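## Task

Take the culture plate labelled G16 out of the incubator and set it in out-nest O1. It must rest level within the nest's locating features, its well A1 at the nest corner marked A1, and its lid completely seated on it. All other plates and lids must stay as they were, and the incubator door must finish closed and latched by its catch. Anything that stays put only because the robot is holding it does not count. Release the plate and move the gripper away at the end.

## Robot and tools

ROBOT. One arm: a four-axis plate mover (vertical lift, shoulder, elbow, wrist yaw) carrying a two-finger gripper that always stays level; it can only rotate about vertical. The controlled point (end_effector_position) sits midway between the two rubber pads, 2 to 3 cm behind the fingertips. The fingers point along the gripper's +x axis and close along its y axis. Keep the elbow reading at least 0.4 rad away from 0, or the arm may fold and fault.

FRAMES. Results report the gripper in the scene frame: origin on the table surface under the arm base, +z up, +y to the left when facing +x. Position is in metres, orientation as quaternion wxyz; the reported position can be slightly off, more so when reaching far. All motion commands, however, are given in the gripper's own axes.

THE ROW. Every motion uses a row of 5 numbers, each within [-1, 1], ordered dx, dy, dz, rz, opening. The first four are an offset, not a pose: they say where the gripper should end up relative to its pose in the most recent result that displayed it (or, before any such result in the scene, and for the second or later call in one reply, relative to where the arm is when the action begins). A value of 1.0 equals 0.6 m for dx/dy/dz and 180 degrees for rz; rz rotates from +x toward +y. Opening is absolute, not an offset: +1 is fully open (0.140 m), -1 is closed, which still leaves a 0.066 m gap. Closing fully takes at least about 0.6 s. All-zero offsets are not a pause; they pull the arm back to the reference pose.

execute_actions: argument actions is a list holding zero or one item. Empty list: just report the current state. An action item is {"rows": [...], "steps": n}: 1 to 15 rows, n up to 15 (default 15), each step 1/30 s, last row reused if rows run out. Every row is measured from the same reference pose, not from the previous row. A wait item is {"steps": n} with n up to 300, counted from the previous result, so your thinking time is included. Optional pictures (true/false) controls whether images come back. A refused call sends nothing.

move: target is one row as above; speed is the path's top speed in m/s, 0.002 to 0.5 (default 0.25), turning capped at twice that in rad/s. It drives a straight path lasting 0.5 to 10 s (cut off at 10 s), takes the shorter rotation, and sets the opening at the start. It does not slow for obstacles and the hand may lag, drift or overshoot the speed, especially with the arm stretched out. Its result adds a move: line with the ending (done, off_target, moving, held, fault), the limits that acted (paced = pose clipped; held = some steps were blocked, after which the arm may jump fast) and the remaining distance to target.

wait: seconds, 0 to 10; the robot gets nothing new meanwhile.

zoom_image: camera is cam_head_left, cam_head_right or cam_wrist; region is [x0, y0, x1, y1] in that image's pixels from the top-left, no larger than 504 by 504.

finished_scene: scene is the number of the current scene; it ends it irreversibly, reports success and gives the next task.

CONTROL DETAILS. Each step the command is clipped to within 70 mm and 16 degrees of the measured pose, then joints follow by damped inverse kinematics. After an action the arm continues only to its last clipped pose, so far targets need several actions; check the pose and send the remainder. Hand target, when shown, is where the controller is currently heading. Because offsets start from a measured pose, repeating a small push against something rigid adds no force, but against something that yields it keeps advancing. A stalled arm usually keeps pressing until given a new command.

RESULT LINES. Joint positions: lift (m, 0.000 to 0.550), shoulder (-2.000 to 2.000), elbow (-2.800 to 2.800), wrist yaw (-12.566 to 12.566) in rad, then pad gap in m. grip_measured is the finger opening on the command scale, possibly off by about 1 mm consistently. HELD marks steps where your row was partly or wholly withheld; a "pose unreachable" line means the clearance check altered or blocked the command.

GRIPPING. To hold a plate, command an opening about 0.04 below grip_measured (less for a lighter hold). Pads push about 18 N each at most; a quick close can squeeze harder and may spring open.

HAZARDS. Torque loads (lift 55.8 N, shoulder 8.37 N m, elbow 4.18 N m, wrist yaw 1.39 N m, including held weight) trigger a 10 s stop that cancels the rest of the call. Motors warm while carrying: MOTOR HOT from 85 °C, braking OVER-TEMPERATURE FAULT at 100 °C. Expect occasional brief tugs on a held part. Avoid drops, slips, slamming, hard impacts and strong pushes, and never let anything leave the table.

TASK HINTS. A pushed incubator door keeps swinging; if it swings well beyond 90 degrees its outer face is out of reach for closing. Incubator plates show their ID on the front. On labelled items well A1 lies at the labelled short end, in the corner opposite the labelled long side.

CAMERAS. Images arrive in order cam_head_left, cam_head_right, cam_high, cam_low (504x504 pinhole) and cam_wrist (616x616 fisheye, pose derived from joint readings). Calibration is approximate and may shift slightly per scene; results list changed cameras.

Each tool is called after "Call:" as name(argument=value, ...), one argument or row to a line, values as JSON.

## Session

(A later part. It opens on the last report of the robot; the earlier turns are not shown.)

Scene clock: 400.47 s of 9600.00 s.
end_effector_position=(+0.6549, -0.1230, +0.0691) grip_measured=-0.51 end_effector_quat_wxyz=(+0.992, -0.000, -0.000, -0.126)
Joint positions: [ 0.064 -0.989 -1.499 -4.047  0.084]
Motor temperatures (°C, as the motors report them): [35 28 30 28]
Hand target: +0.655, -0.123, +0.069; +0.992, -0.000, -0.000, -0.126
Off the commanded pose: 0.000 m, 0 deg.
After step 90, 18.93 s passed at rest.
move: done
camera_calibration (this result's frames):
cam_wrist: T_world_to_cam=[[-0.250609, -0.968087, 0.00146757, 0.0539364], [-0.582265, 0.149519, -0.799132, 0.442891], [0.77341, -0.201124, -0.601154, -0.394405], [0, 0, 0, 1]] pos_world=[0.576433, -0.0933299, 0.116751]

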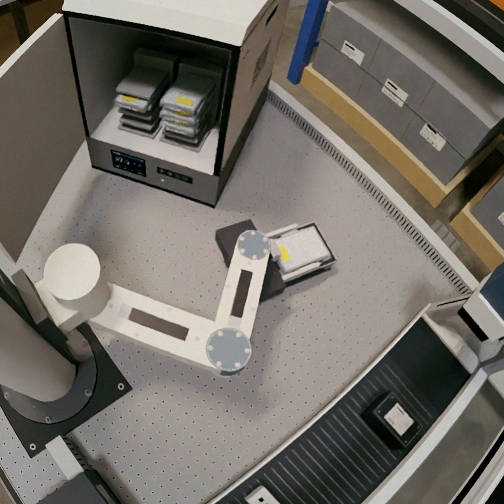

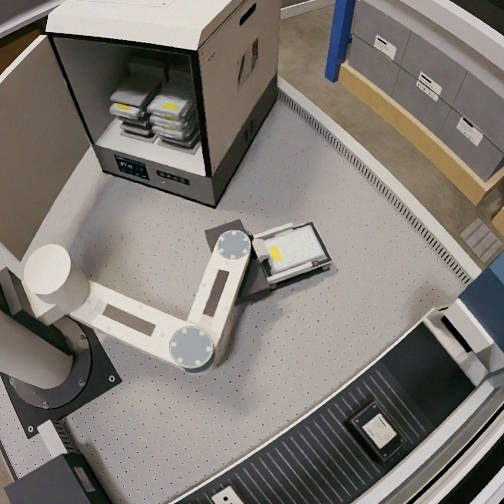

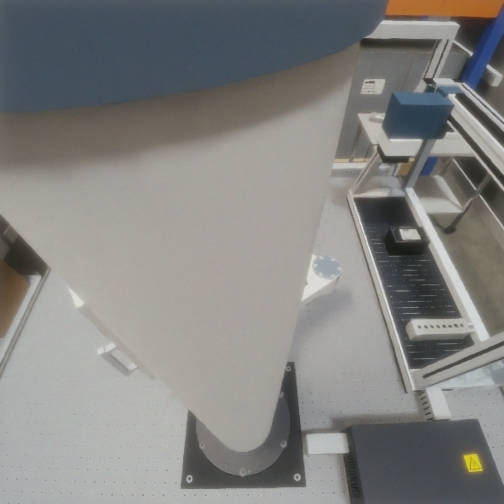

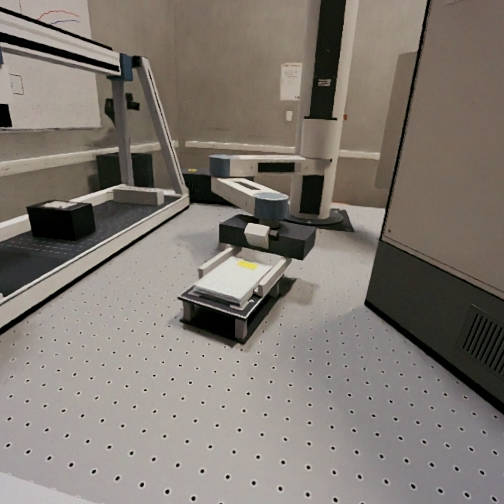

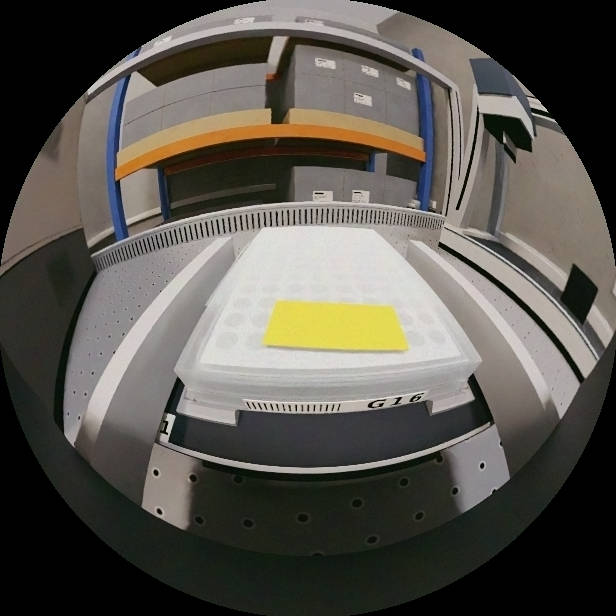

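Call:
move(
  target=[0, 0, 0, 0, -0.1],
  speed=0.02,
)

Call:
move(
  target=[0, 0, 0.1, 0, -0.1],
  speed=0.15,
)

Scene clock: 405.33 s of 9600.00 s.
end_effector_position=(+0.6549, -0.1230, +0.0691) grip_measured=-0.10 end_effector_quat_wxyz=(+0.992, -0.000, -0.000, -0.126)
Joint positions: [ 0.064 -0.989 -1.499 -4.047  0.099]
Motor temperatures (°C, as the motors report them): [35 28 30 28]
Hand target: +0.655, -0.123, +0.069; +0.992, -0.000, -0.000, -0.126
Off the commanded pose: 0.000 m, 0 deg.
After step 90, 1.17 s passed at rest.
move: done
camera_calibration (this result's frames):
cam_wrist: T_world_to_cam=[[-0.250646, -0.968078, 0.00146757, 0.0539433], [-0.582259, 0.149542, -0.799132, 0.442895], [0.773402, -0.201154, -0.601154, -0.394409], [0, 0, 0, 1]] pos_world=[0.576437, -0.0933468, 0.116752]

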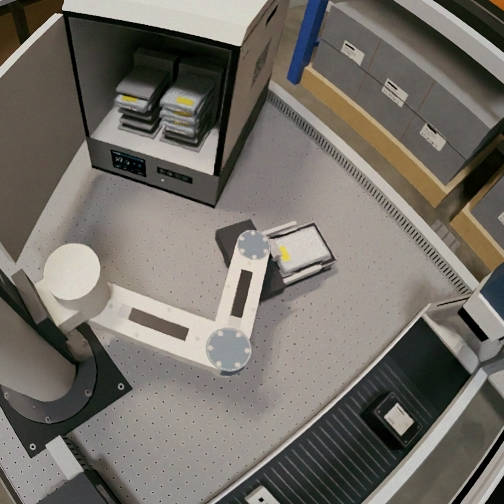

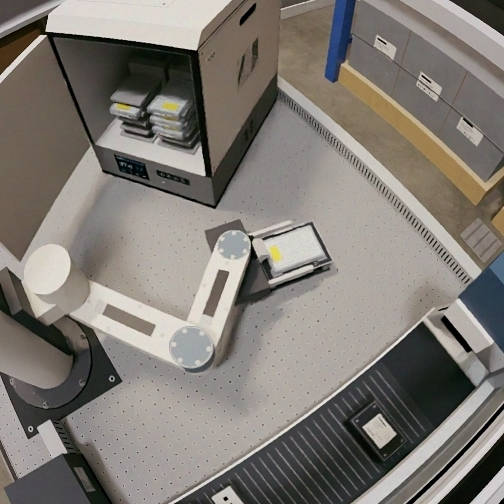

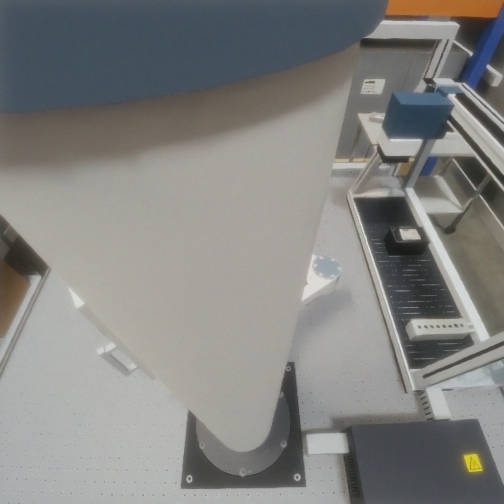

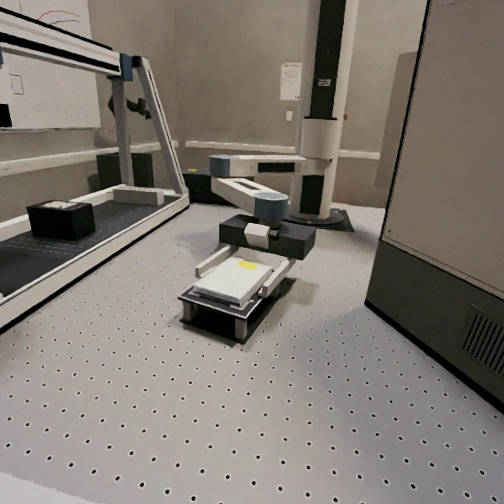

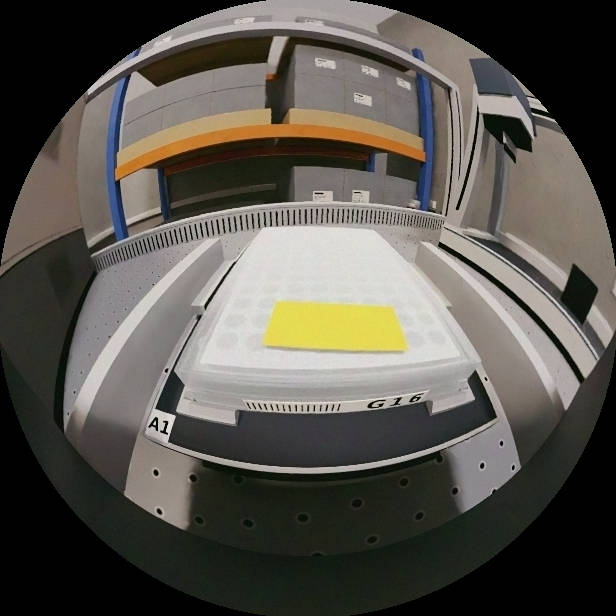

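Scene clock: 406.07 s of 9600.00 s.
end_effector_position=(+0.6549, -0.1231, +0.1292) grip_measured=-0.10 end_effector_quat_wxyz=(+0.992, -0.000, -0.000, -0.126)
Joint positions: [ 0.124 -0.989 -1.499 -4.047  0.099]
Motor temperatures (°C, as the motors report them): [35 28 30 28]
Hand target: +0.655, -0.123, +0.129; +0.992, -0.000, -0.000, -0.126
Off the commanded pose: 0.000 m, 0 deg.
move: done
camera_calibration (this result's frames):
cam_wrist: T_world_to_cam=[[-0.250722, -0.968058, 0.00146757, 0.0538846], [-0.582247, 0.149587, -0.799132, 0.490878], [0.773387, -0.201214, -0.601154, -0.358326], [0, 0, 0, 1]] pos_world=[0.576447, -0.0933659, 0.176789]

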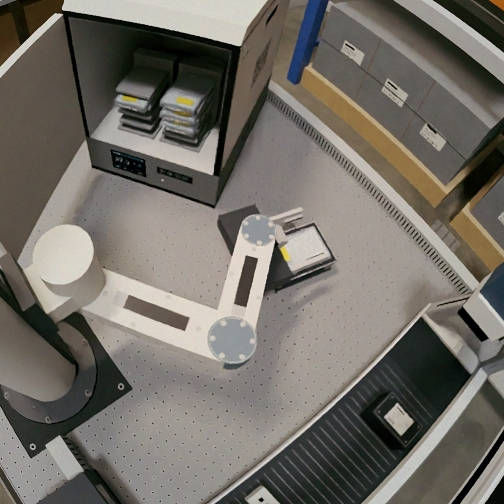

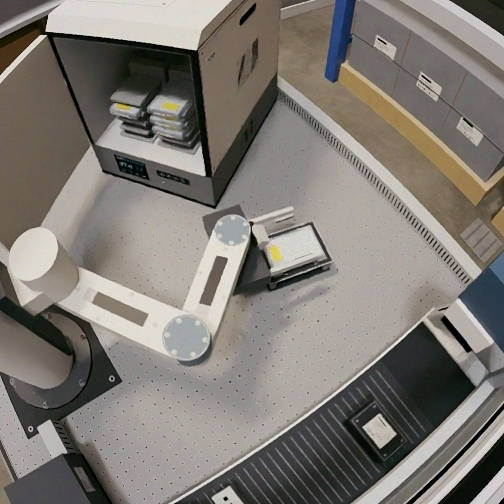

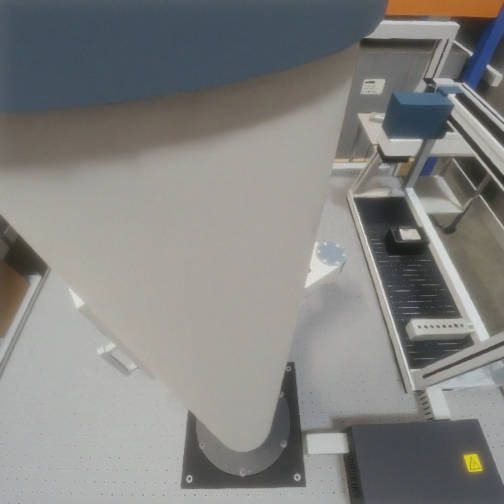

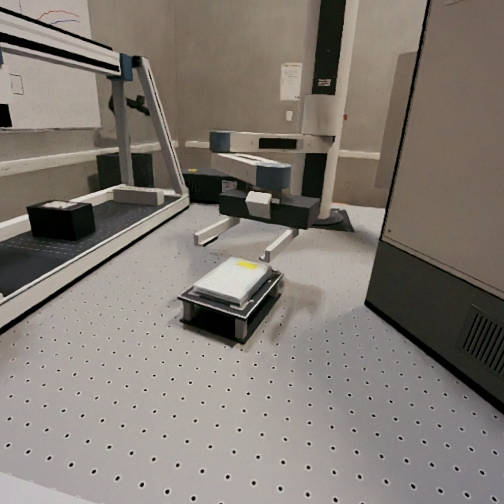

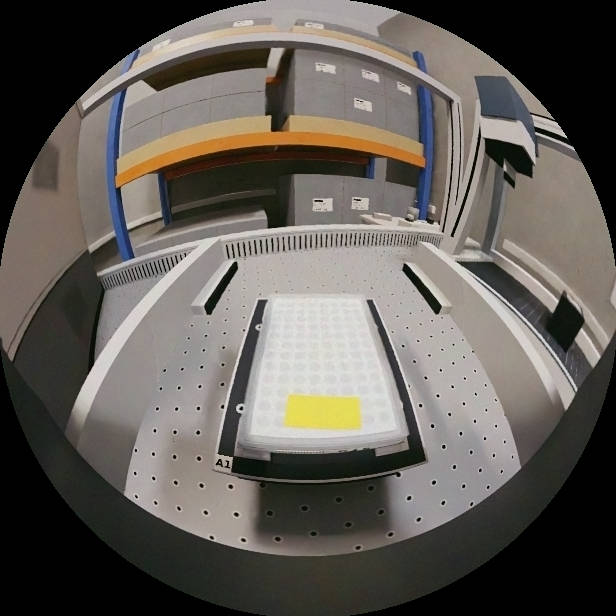

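Call:
zoom_image(
  camera="cam_low",
  region=[175, 250, 295, 325],
)

Call:
zoom_image(
  camera="cam_wrist",
  region=[205, 285, 435, 490],
)

Region (175, 250, 295, 325) of cam_low's 504x504 image, scaled by 4.200, with more detail than that image has; it fills the top 315 rows of this view, and the rest is white.

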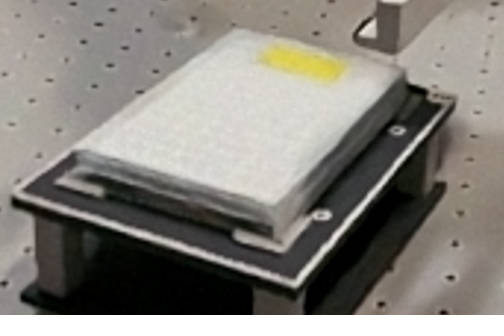

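Region (205, 285, 435, 490) of cam_wrist's 616x616 image, scaled by 2.191, with more detail than that image has; it fills the top 449 rows of this view, and the rest is white.

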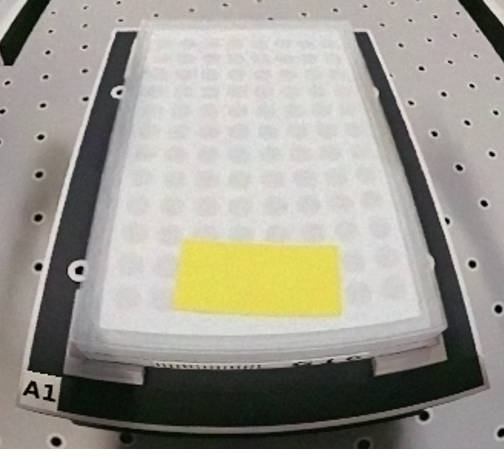

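Call:
move(
  target=[-0.5333, 0.367, 0.7055, 0.0803, -1],
  speed=0.35,
)

Scene clock: 438.40 s of 9600.00 s.
end_effector_position=(+0.4003, +0.1703, +0.5525) grip_measured=-1.00 end_effector_quat_wxyz=(+1.000, -0.000, -0.000, +0.000)
Joint positions: [ 0.548  0.1   -0.735 -5.648  0.066]
Motor temperatures (°C, as the motors report them): [35 28 30 28]
Hand target: +0.400, +0.170, +0.552; +1.000, -0.000, -0.000, +0.000
Off the commanded pose: 0.000 m, 0 deg.
After step 90, 27.17 s passed at rest.
move: done
camera_calibration (this result's frames):
cam_wrist: T_world_to_cam=[[-0.000722514, -0.999999, 0.00146757, 0.178823], [-0.601155, -0.000738442, -0.799132, 0.670197], [0.799132, -0.00145962, -0.601154, 0.107812], [0, 0, 0, 1]] pos_world=[0.316866, 0.179475, 0.600125]

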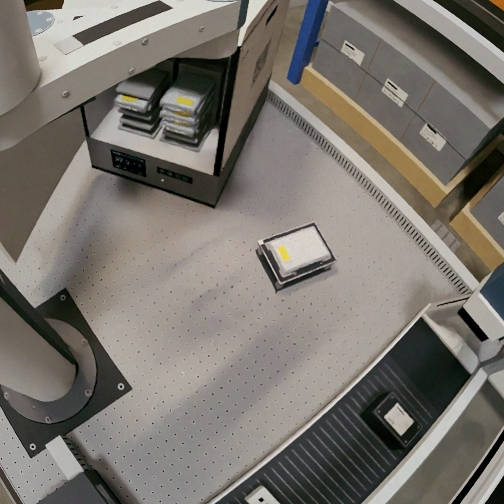

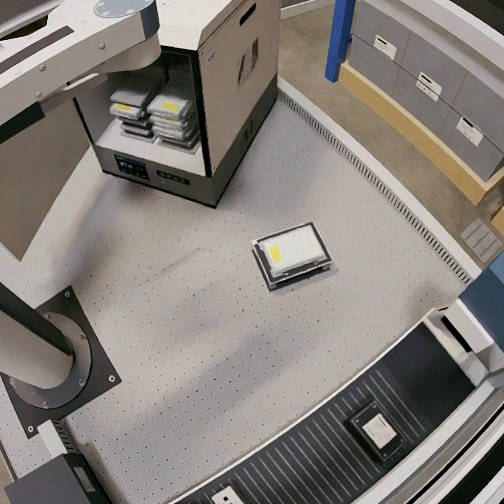

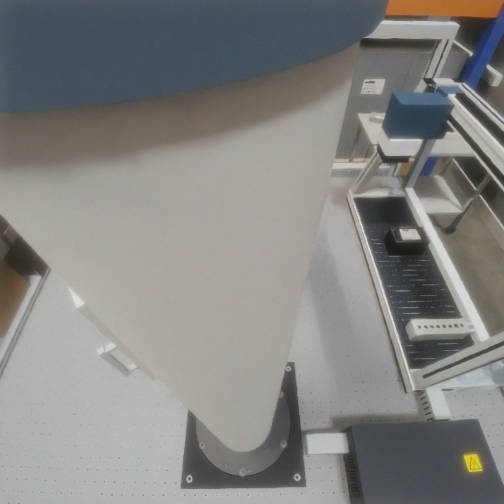

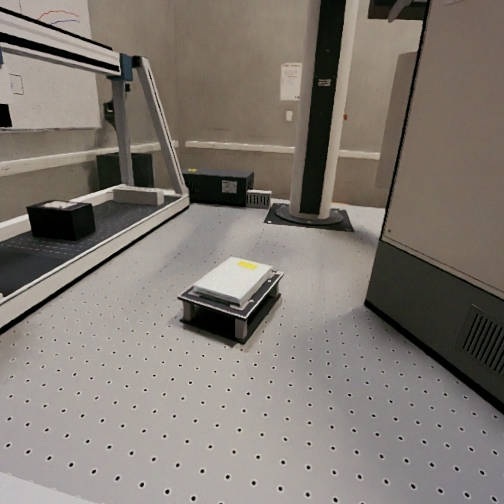

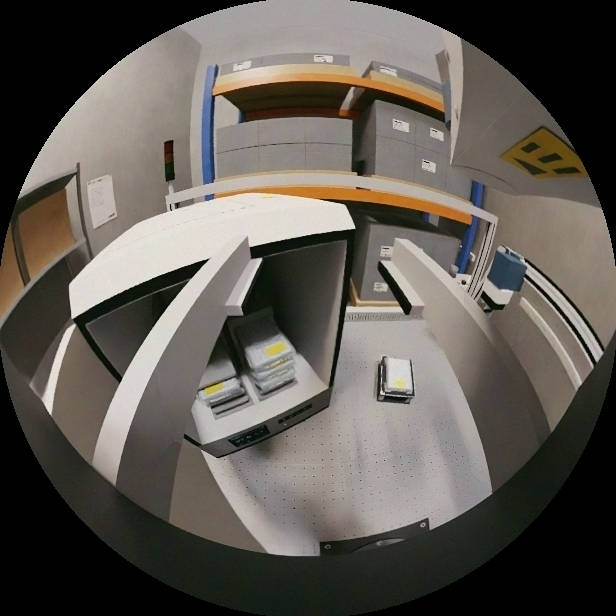

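Call:
zoom_image(
  camera="cam_wrist",
  region=[20, 270, 140, 400],
)

Call:
zoom_image(
  camera="cam_wrist",
  region=[300, 190, 380, 260],
)

Call:
zoom_image(
  camera="cam_head_right",
  region=[240, 210, 345, 300],
)

Region (20, 270, 140, 400) of cam_wrist's 616x616 image, scaled by 3.877, with more detail than that image has; it fills the left 465 columns of this view, and the rest is white.

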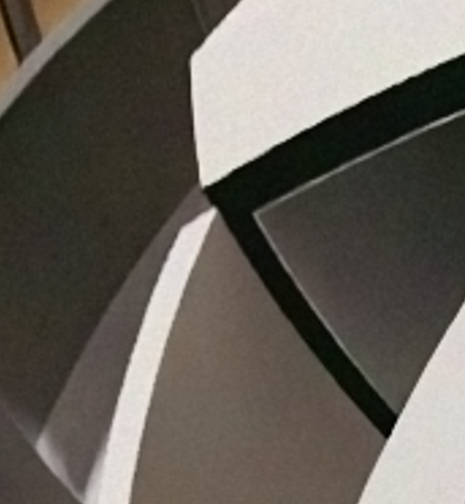

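Region (300, 190, 380, 260) of cam_wrist's 616x616 image, scaled by 6.300, with more detail than that image has; it fills the top 441 rows of this view, and the rest is white.

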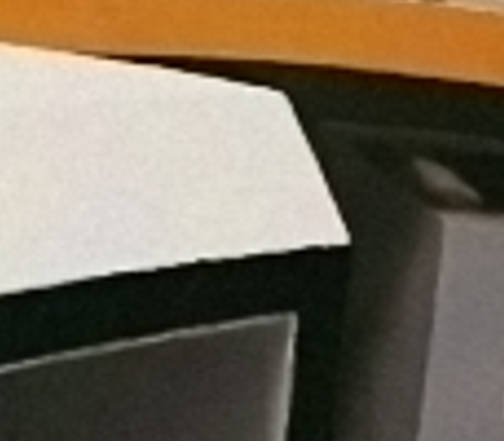

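Region (240, 210, 345, 300) of cam_head_right's 504x504 image, scaled by 4.800, with more detail than that image has; it fills the top 432 rows of this view, and the rest is white.

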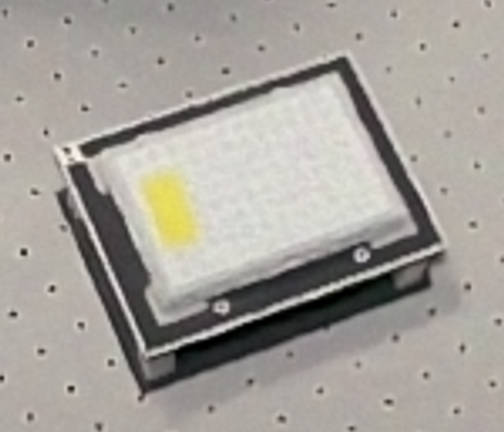

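Call:
move(
  target=[-0.4247, 0.3528, 0, 0, -1],
  speed=0.3,
)

Scene clock: 464.23 s of 9600.00 s.
end_effector_position=(+0.1455, +0.3821, +0.5525) grip_measured=-1.00 end_effector_quat_wxyz=(+1.000, -0.000, -0.000, +0.000)
Joint positions: [ 0.548  1.406 -1.863 -5.826  0.066]
Motor temperatures (°C, as the motors report them): [35 28 30 28]
Hand target: +0.146, +0.382, +0.553; +1.000, -0.000, -0.000, +0.000
Off the commanded pose: 0.000 m, 0 deg.
After step 90, 21.23 s passed at rest.
move: done
camera_calibration (this result's frames):
cam_wrist: T_world_to_cam=[[-0.000668219, -0.999999, 0.00146757, 0.390417], [-0.601155, -0.000771083, -0.799132, 0.517201], [0.799132, -0.00141623, -0.601154, 0.311728], [0, 0, 0, 1]] pos_world=[0.0620671, 0.391257, 0.600135]

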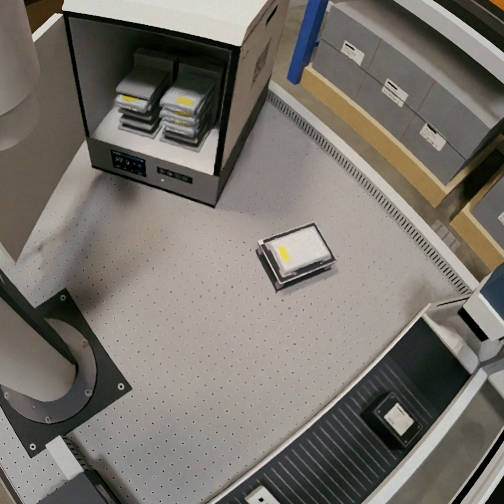

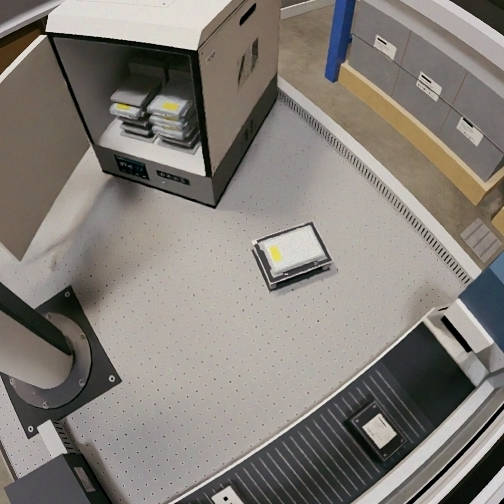

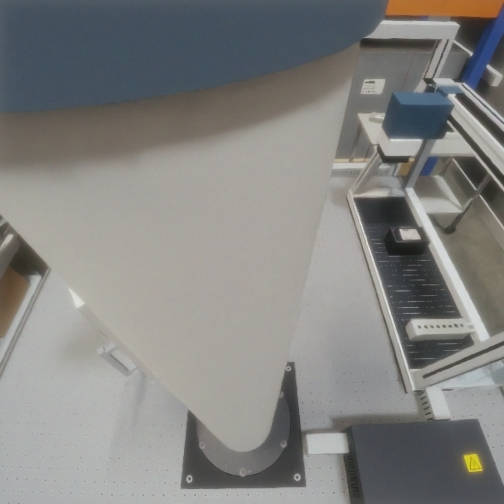

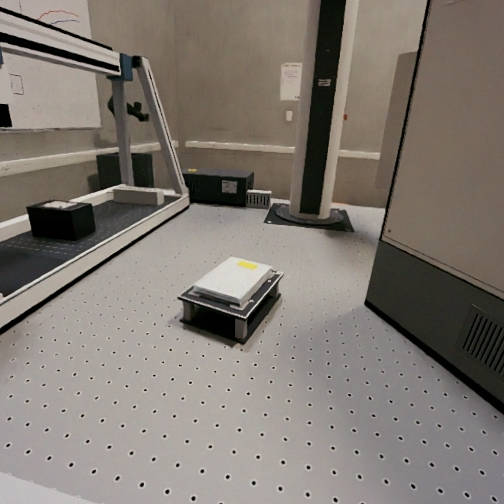

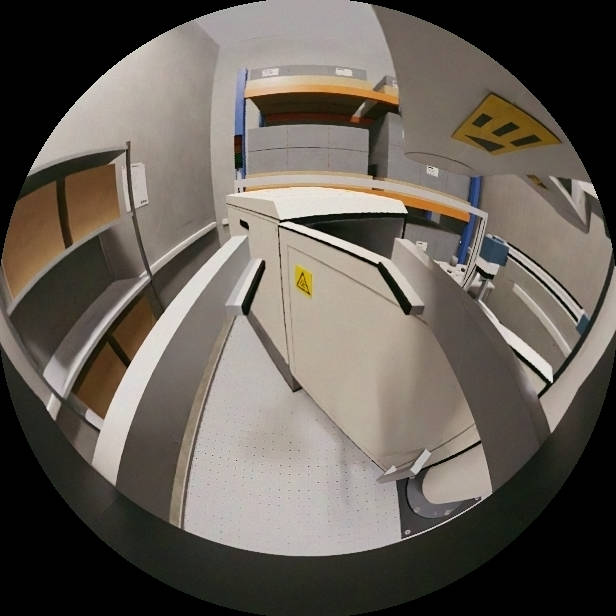

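Call:
zoom_image(
  camera="cam_wrist",
  region=[265, 195, 415, 285],
)

Call:
zoom_image(
  camera="cam_wrist",
  region=[480, 320, 570, 410],
)

Region (265, 195, 415, 285) of cam_wrist's 616x616 image, scaled by 3.360, with more detail than that image has; it fills the top 302 rows of this view, and the rest is white.

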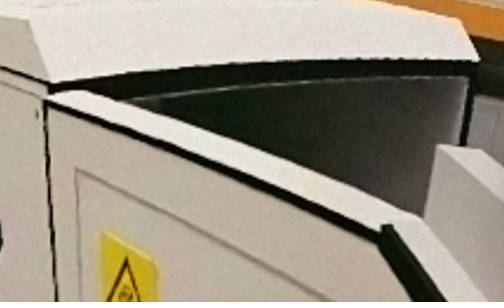

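Region (480, 320, 570, 410) of cam_wrist's 616x616 image, scaled by 5.600, with more detail than that image has.

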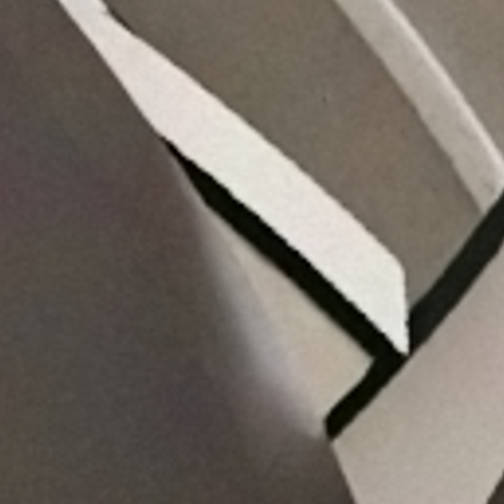

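Call:
zoom_image(
  camera="cam_wrist",
  region=[270, 208, 320, 243],
)

Call:
zoom_image(
  camera="cam_wrist",
  region=[345, 230, 405, 280],
)

Region (270, 208, 320, 243) of cam_wrist's 616x616 image, scaled by 10.080, with more detail than that image has; it fills the top 353 rows of this view, and the rest is white.

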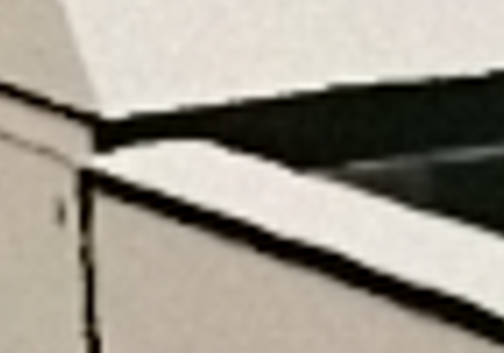

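Region (345, 230, 405, 280) of cam_wrist's 616x616 image, scaled by 8.400, with more detail than that image has.

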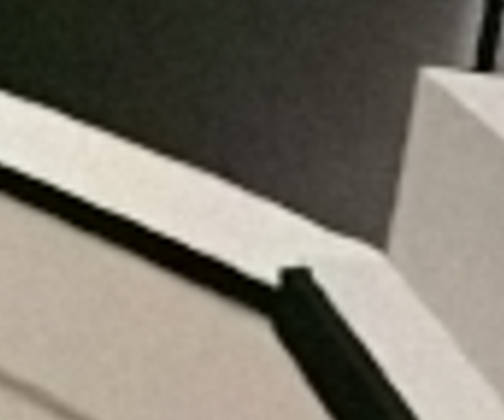

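Call:
move(
  target=[-0.0045, -0.0507, -0.0875, 0, -1],
  speed=0.15,
)

Call:
move(
  target=[0.0186, -0.0141, 0, 0, -1],
  speed=0.025,
)

Call:
move(
  target=[0.2222, -0.1693, 0, 0, -1],
  speed=0.07,
)

Scene clock: 520.47 s of 9600.00 s.
end_effector_position=(+0.1426, +0.3517, +0.5000) grip_measured=-1.00 end_effector_quat_wxyz=(+1.000, -0.000, -0.000, +0.001)
Joint positions: [ 0.495  1.373 -1.7   -5.955  0.066]
Motor temperatures (°C, as the motors report them): [35 28 30 28]
Hand target: +0.143, +0.352, +0.500; +1.000, -0.000, -0.000, +0.000
Off the commanded pose: 0.000 m, 0 deg.
After step 90, 52.50 s passed at rest.
move: done
camera_calibration (this result's frames):
cam_wrist: T_world_to_cam=[[-0.0000229355, -0.999999, 0.00146757, 0.359995], [-0.601155, -0.001159, -0.799132, 0.473632], [0.799133, -0.000900567, -0.601154, 0.282178], [0, 0, 0, 1]] pos_world=[0.0592366, 0.360798, 0.547598]

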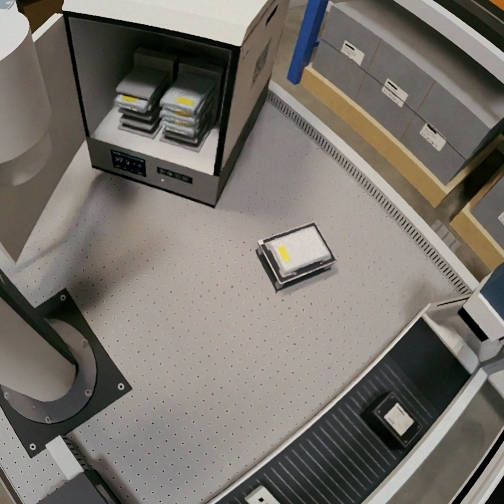

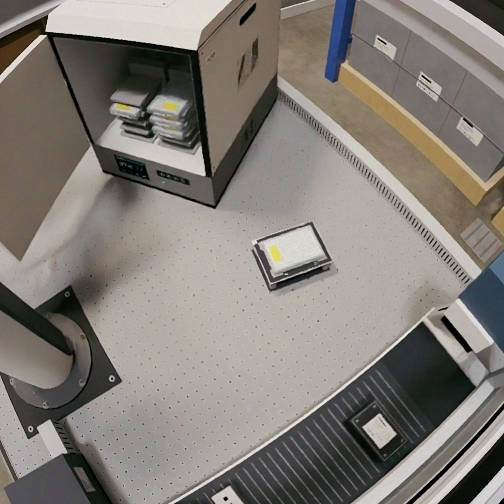

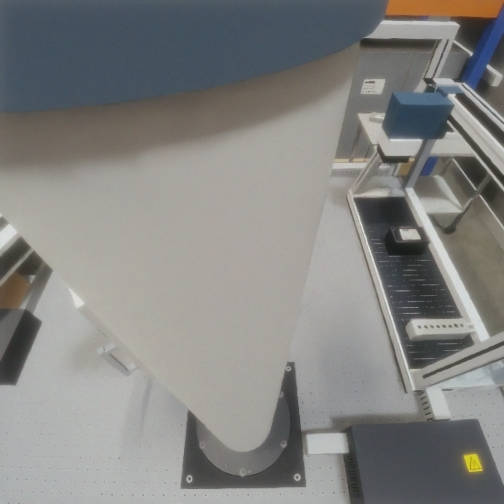

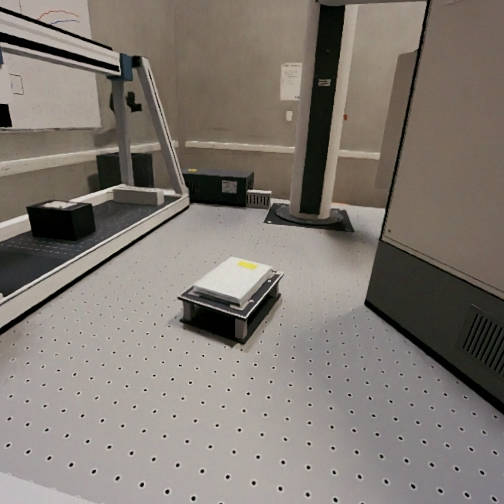

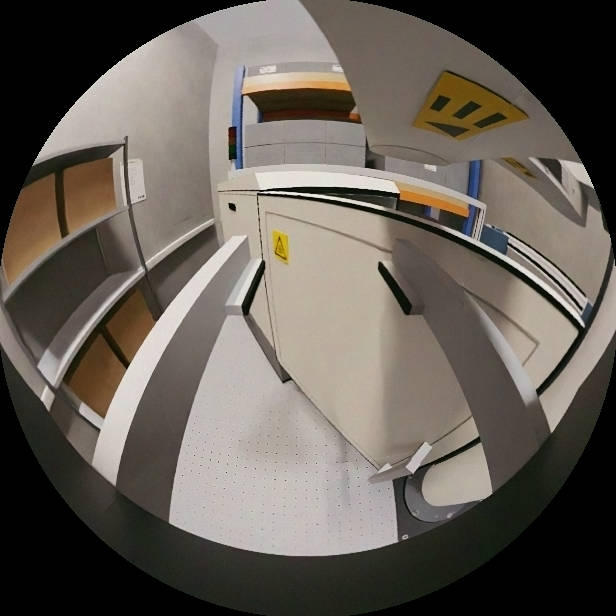

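Scene clock: 521.27 s of 9600.00 s.
end_effector_position=(+0.1538, +0.3433, +0.5000) grip_measured=-1.00 end_effector_quat_wxyz=(+1.000, -0.000, -0.000, +0.001)
Joint positions: [ 0.495  1.326 -1.628 -5.979  0.066]
Motor temperatures (°C, as the motors report them): [35 28 30 28]
Hand target: +0.154, +0.343, +0.500; +1.000, -0.000, -0.000, +0.001
Off the commanded pose: 0.000 m, 0 deg.
move: done
camera_calibration (this result's frames):
cam_wrist: T_world_to_cam=[[0.000205767, -0.999999, 0.00146757, 0.351557], [-0.601154, -0.00129648, -0.799132, 0.480367], [0.799133, -0.000717803, -0.601154, 0.273204], [0, 0, 0, 1]] pos_world=[0.0703757, 0.352376, 0.547599]

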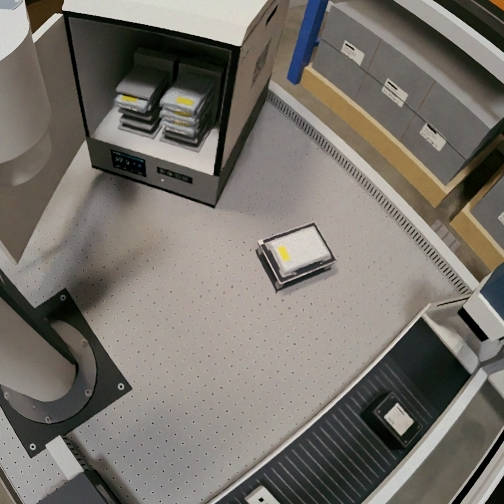

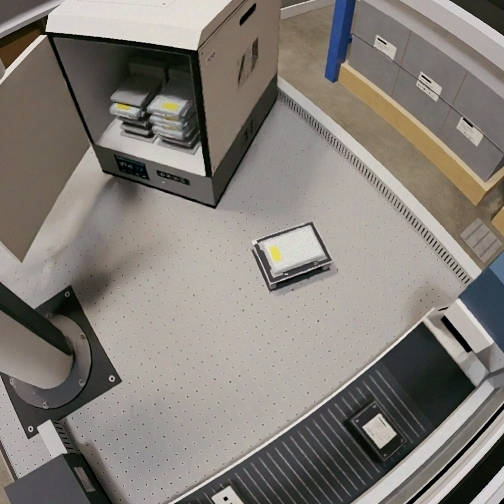

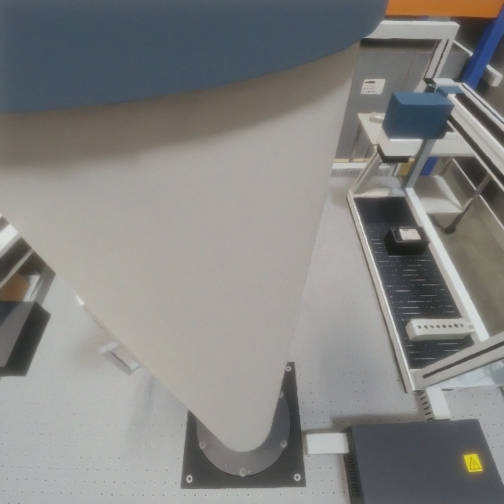

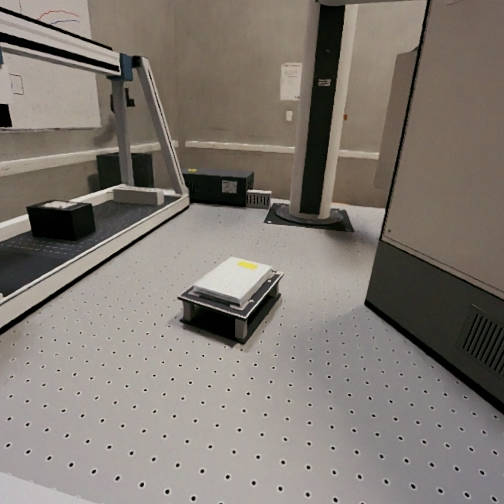

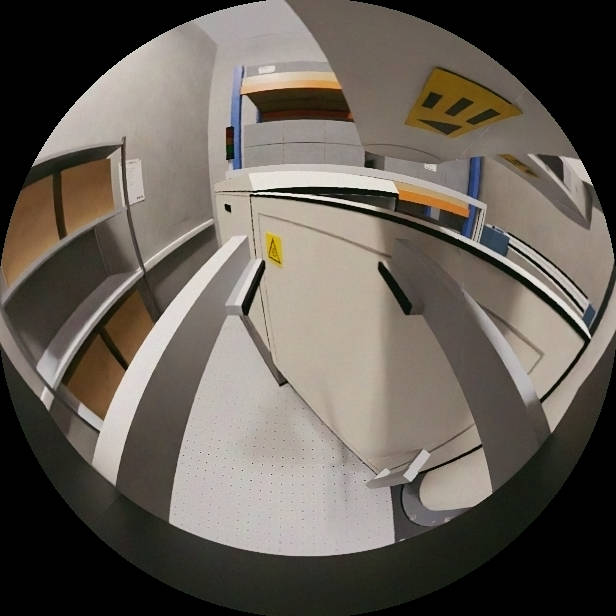

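Scene clock: 523.93 s of 9600.00 s.
end_effector_position=(+0.2872, +0.2417, +0.5000) grip_measured=-1.00 end_effector_quat_wxyz=(+1.000, -0.000, -0.000, +0.000)
Joint positions: [ 0.495  0.742 -0.962 -6.062  0.066]
Motor temperatures (°C, as the motors report them): [35 28 30 28]
Hand target: +0.287, +0.242, +0.500; +1.000, -0.000, -0.000, +0.001
Off the commanded pose: 0.000 m, 0 deg.
move: done
camera_calibration (this result's frames):
cam_wrist: T_world_to_cam=[[-0.000399927, -0.999999, 0.00146757, 0.250085], [-0.601155, -0.000932368, -0.799132, 0.560353], [0.799132, -0.00120183, -0.601154, 0.166617], [0, 0, 0, 1]] pos_world=[0.20381, 0.250807, 0.547591]

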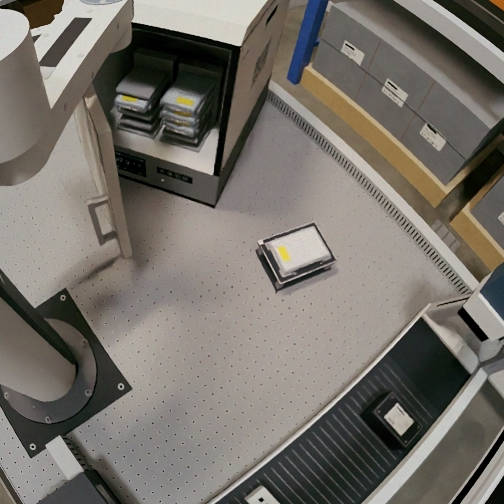

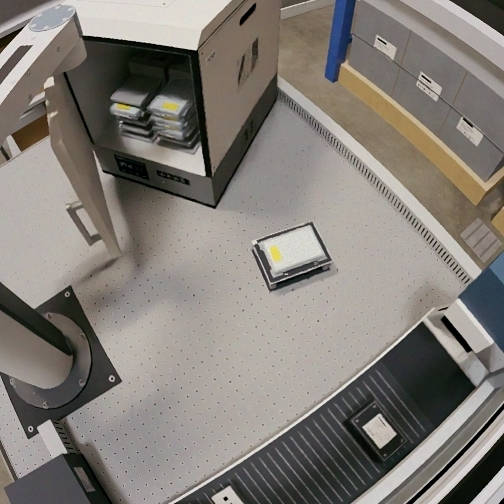

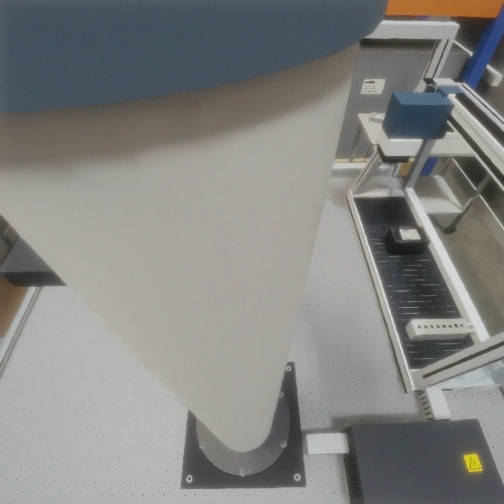

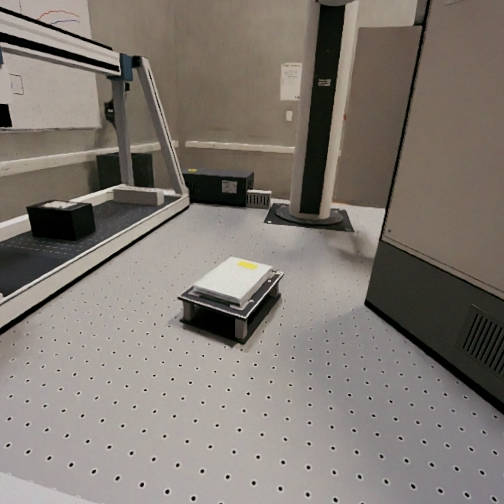

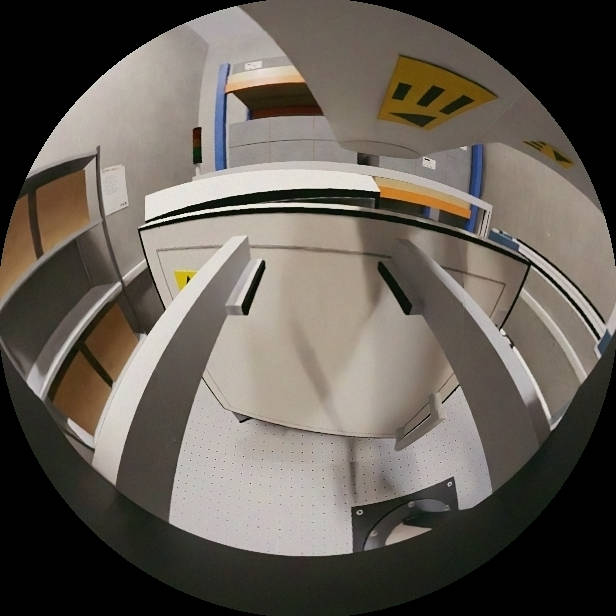

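Call:
execute_actions(
  actions=[],
)

Scene clock: 525.00 s of 9600.00 s.
end_effector_position=(+0.2872, +0.2417, +0.5000) grip_measured=-1.00 end_effector_quat_wxyz=(+1.000, -0.000, -0.000, +0.000)
Joint positions: [ 0.495  0.742 -0.962 -6.062  0.066]
Motor temperatures (°C, as the motors report them): [35 28 30 28]
Hand target: +0.287, +0.242, +0.500; +1.000, -0.000, -0.000, +0.001
Off the commanded pose: 0.000 m, 0 deg.
Steps of this call (steps 1 to 32: nothing new was sent). Readings (end_effector_position):
1: (+0.2872, +0.2417, +0.5000)
2: (+0.2872, +0.2417, +0.5000)
4: (+0.2872, +0.2417, +0.5000)
8: (+0.2872, +0.2417, +0.5000)
32: the state above
camera_calibration (this result's frames):
cam_wrist: T_world_to_cam=[[-0.000379527, -0.999999, 0.00146757, 0.250082], [-0.601155, -0.000944631, -0.799132, 0.560355], [0.799132, -0.00118553, -0.601154, 0.166614], [0, 0, 0, 1]] pos_world=[0.203808, 0.250808, 0.547591]

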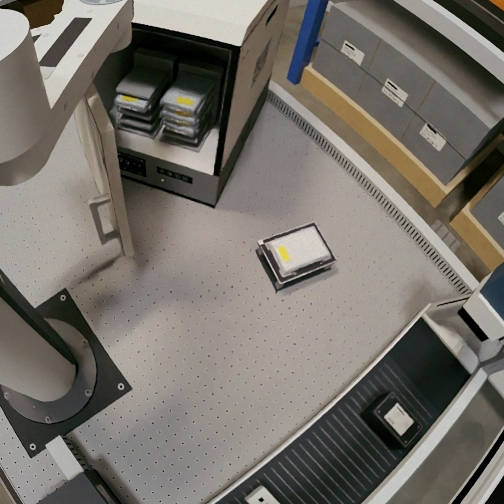

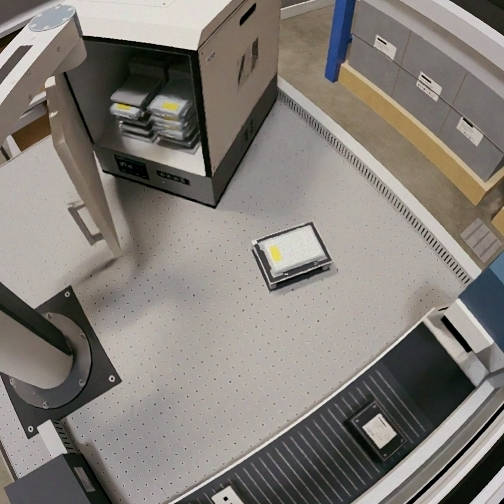

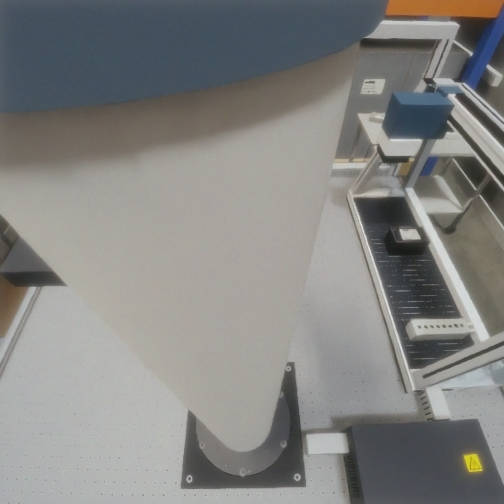

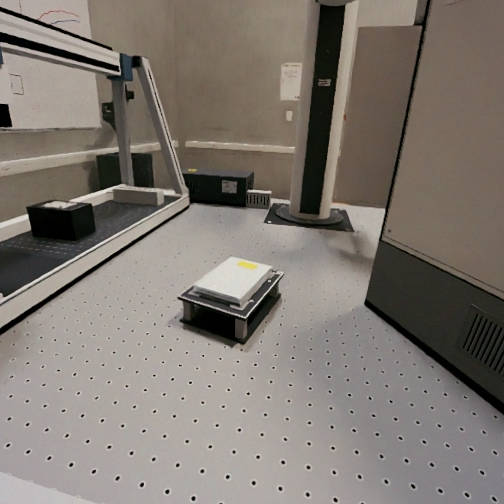

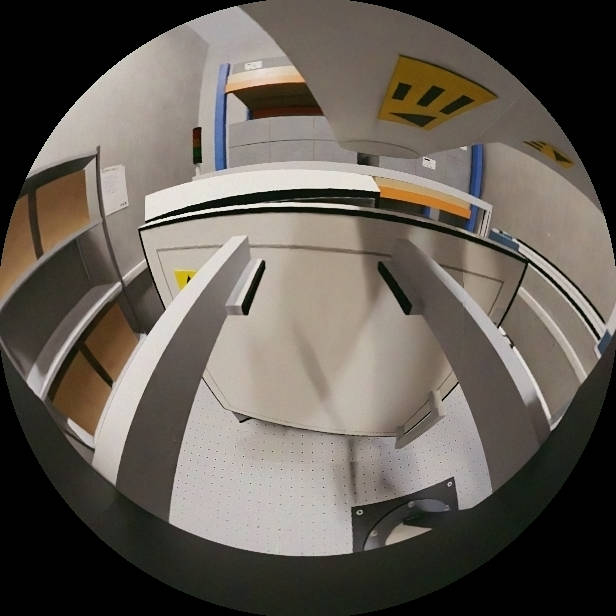

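Call:
zoom_image(
  camera="cam_wrist",
  region=[480, 225, 550, 295],
)

Call:
zoom_image(
  camera="cam_wrist",
  region=[125, 190, 195, 260],
)

Region (480, 225, 550, 295) of cam_wrist's 616x616 image, scaled by 7.200, with more detail than that image has.

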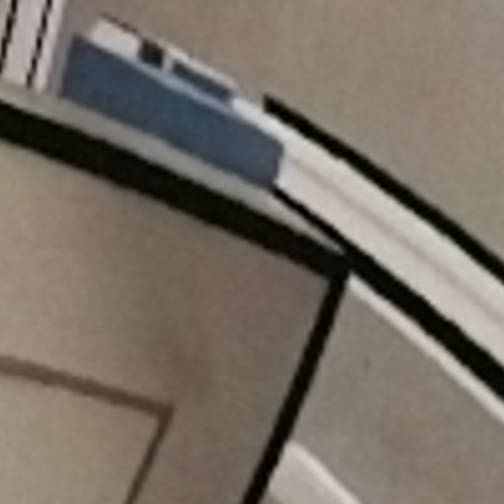

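Region (125, 190, 195, 260) of cam_wrist's 616x616 image, scaled by 7.200, with more detail than that image has.

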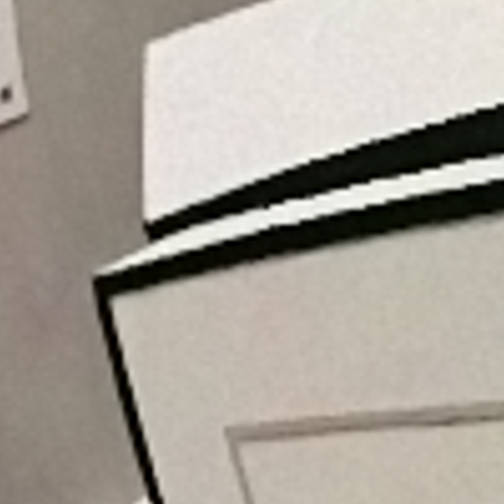

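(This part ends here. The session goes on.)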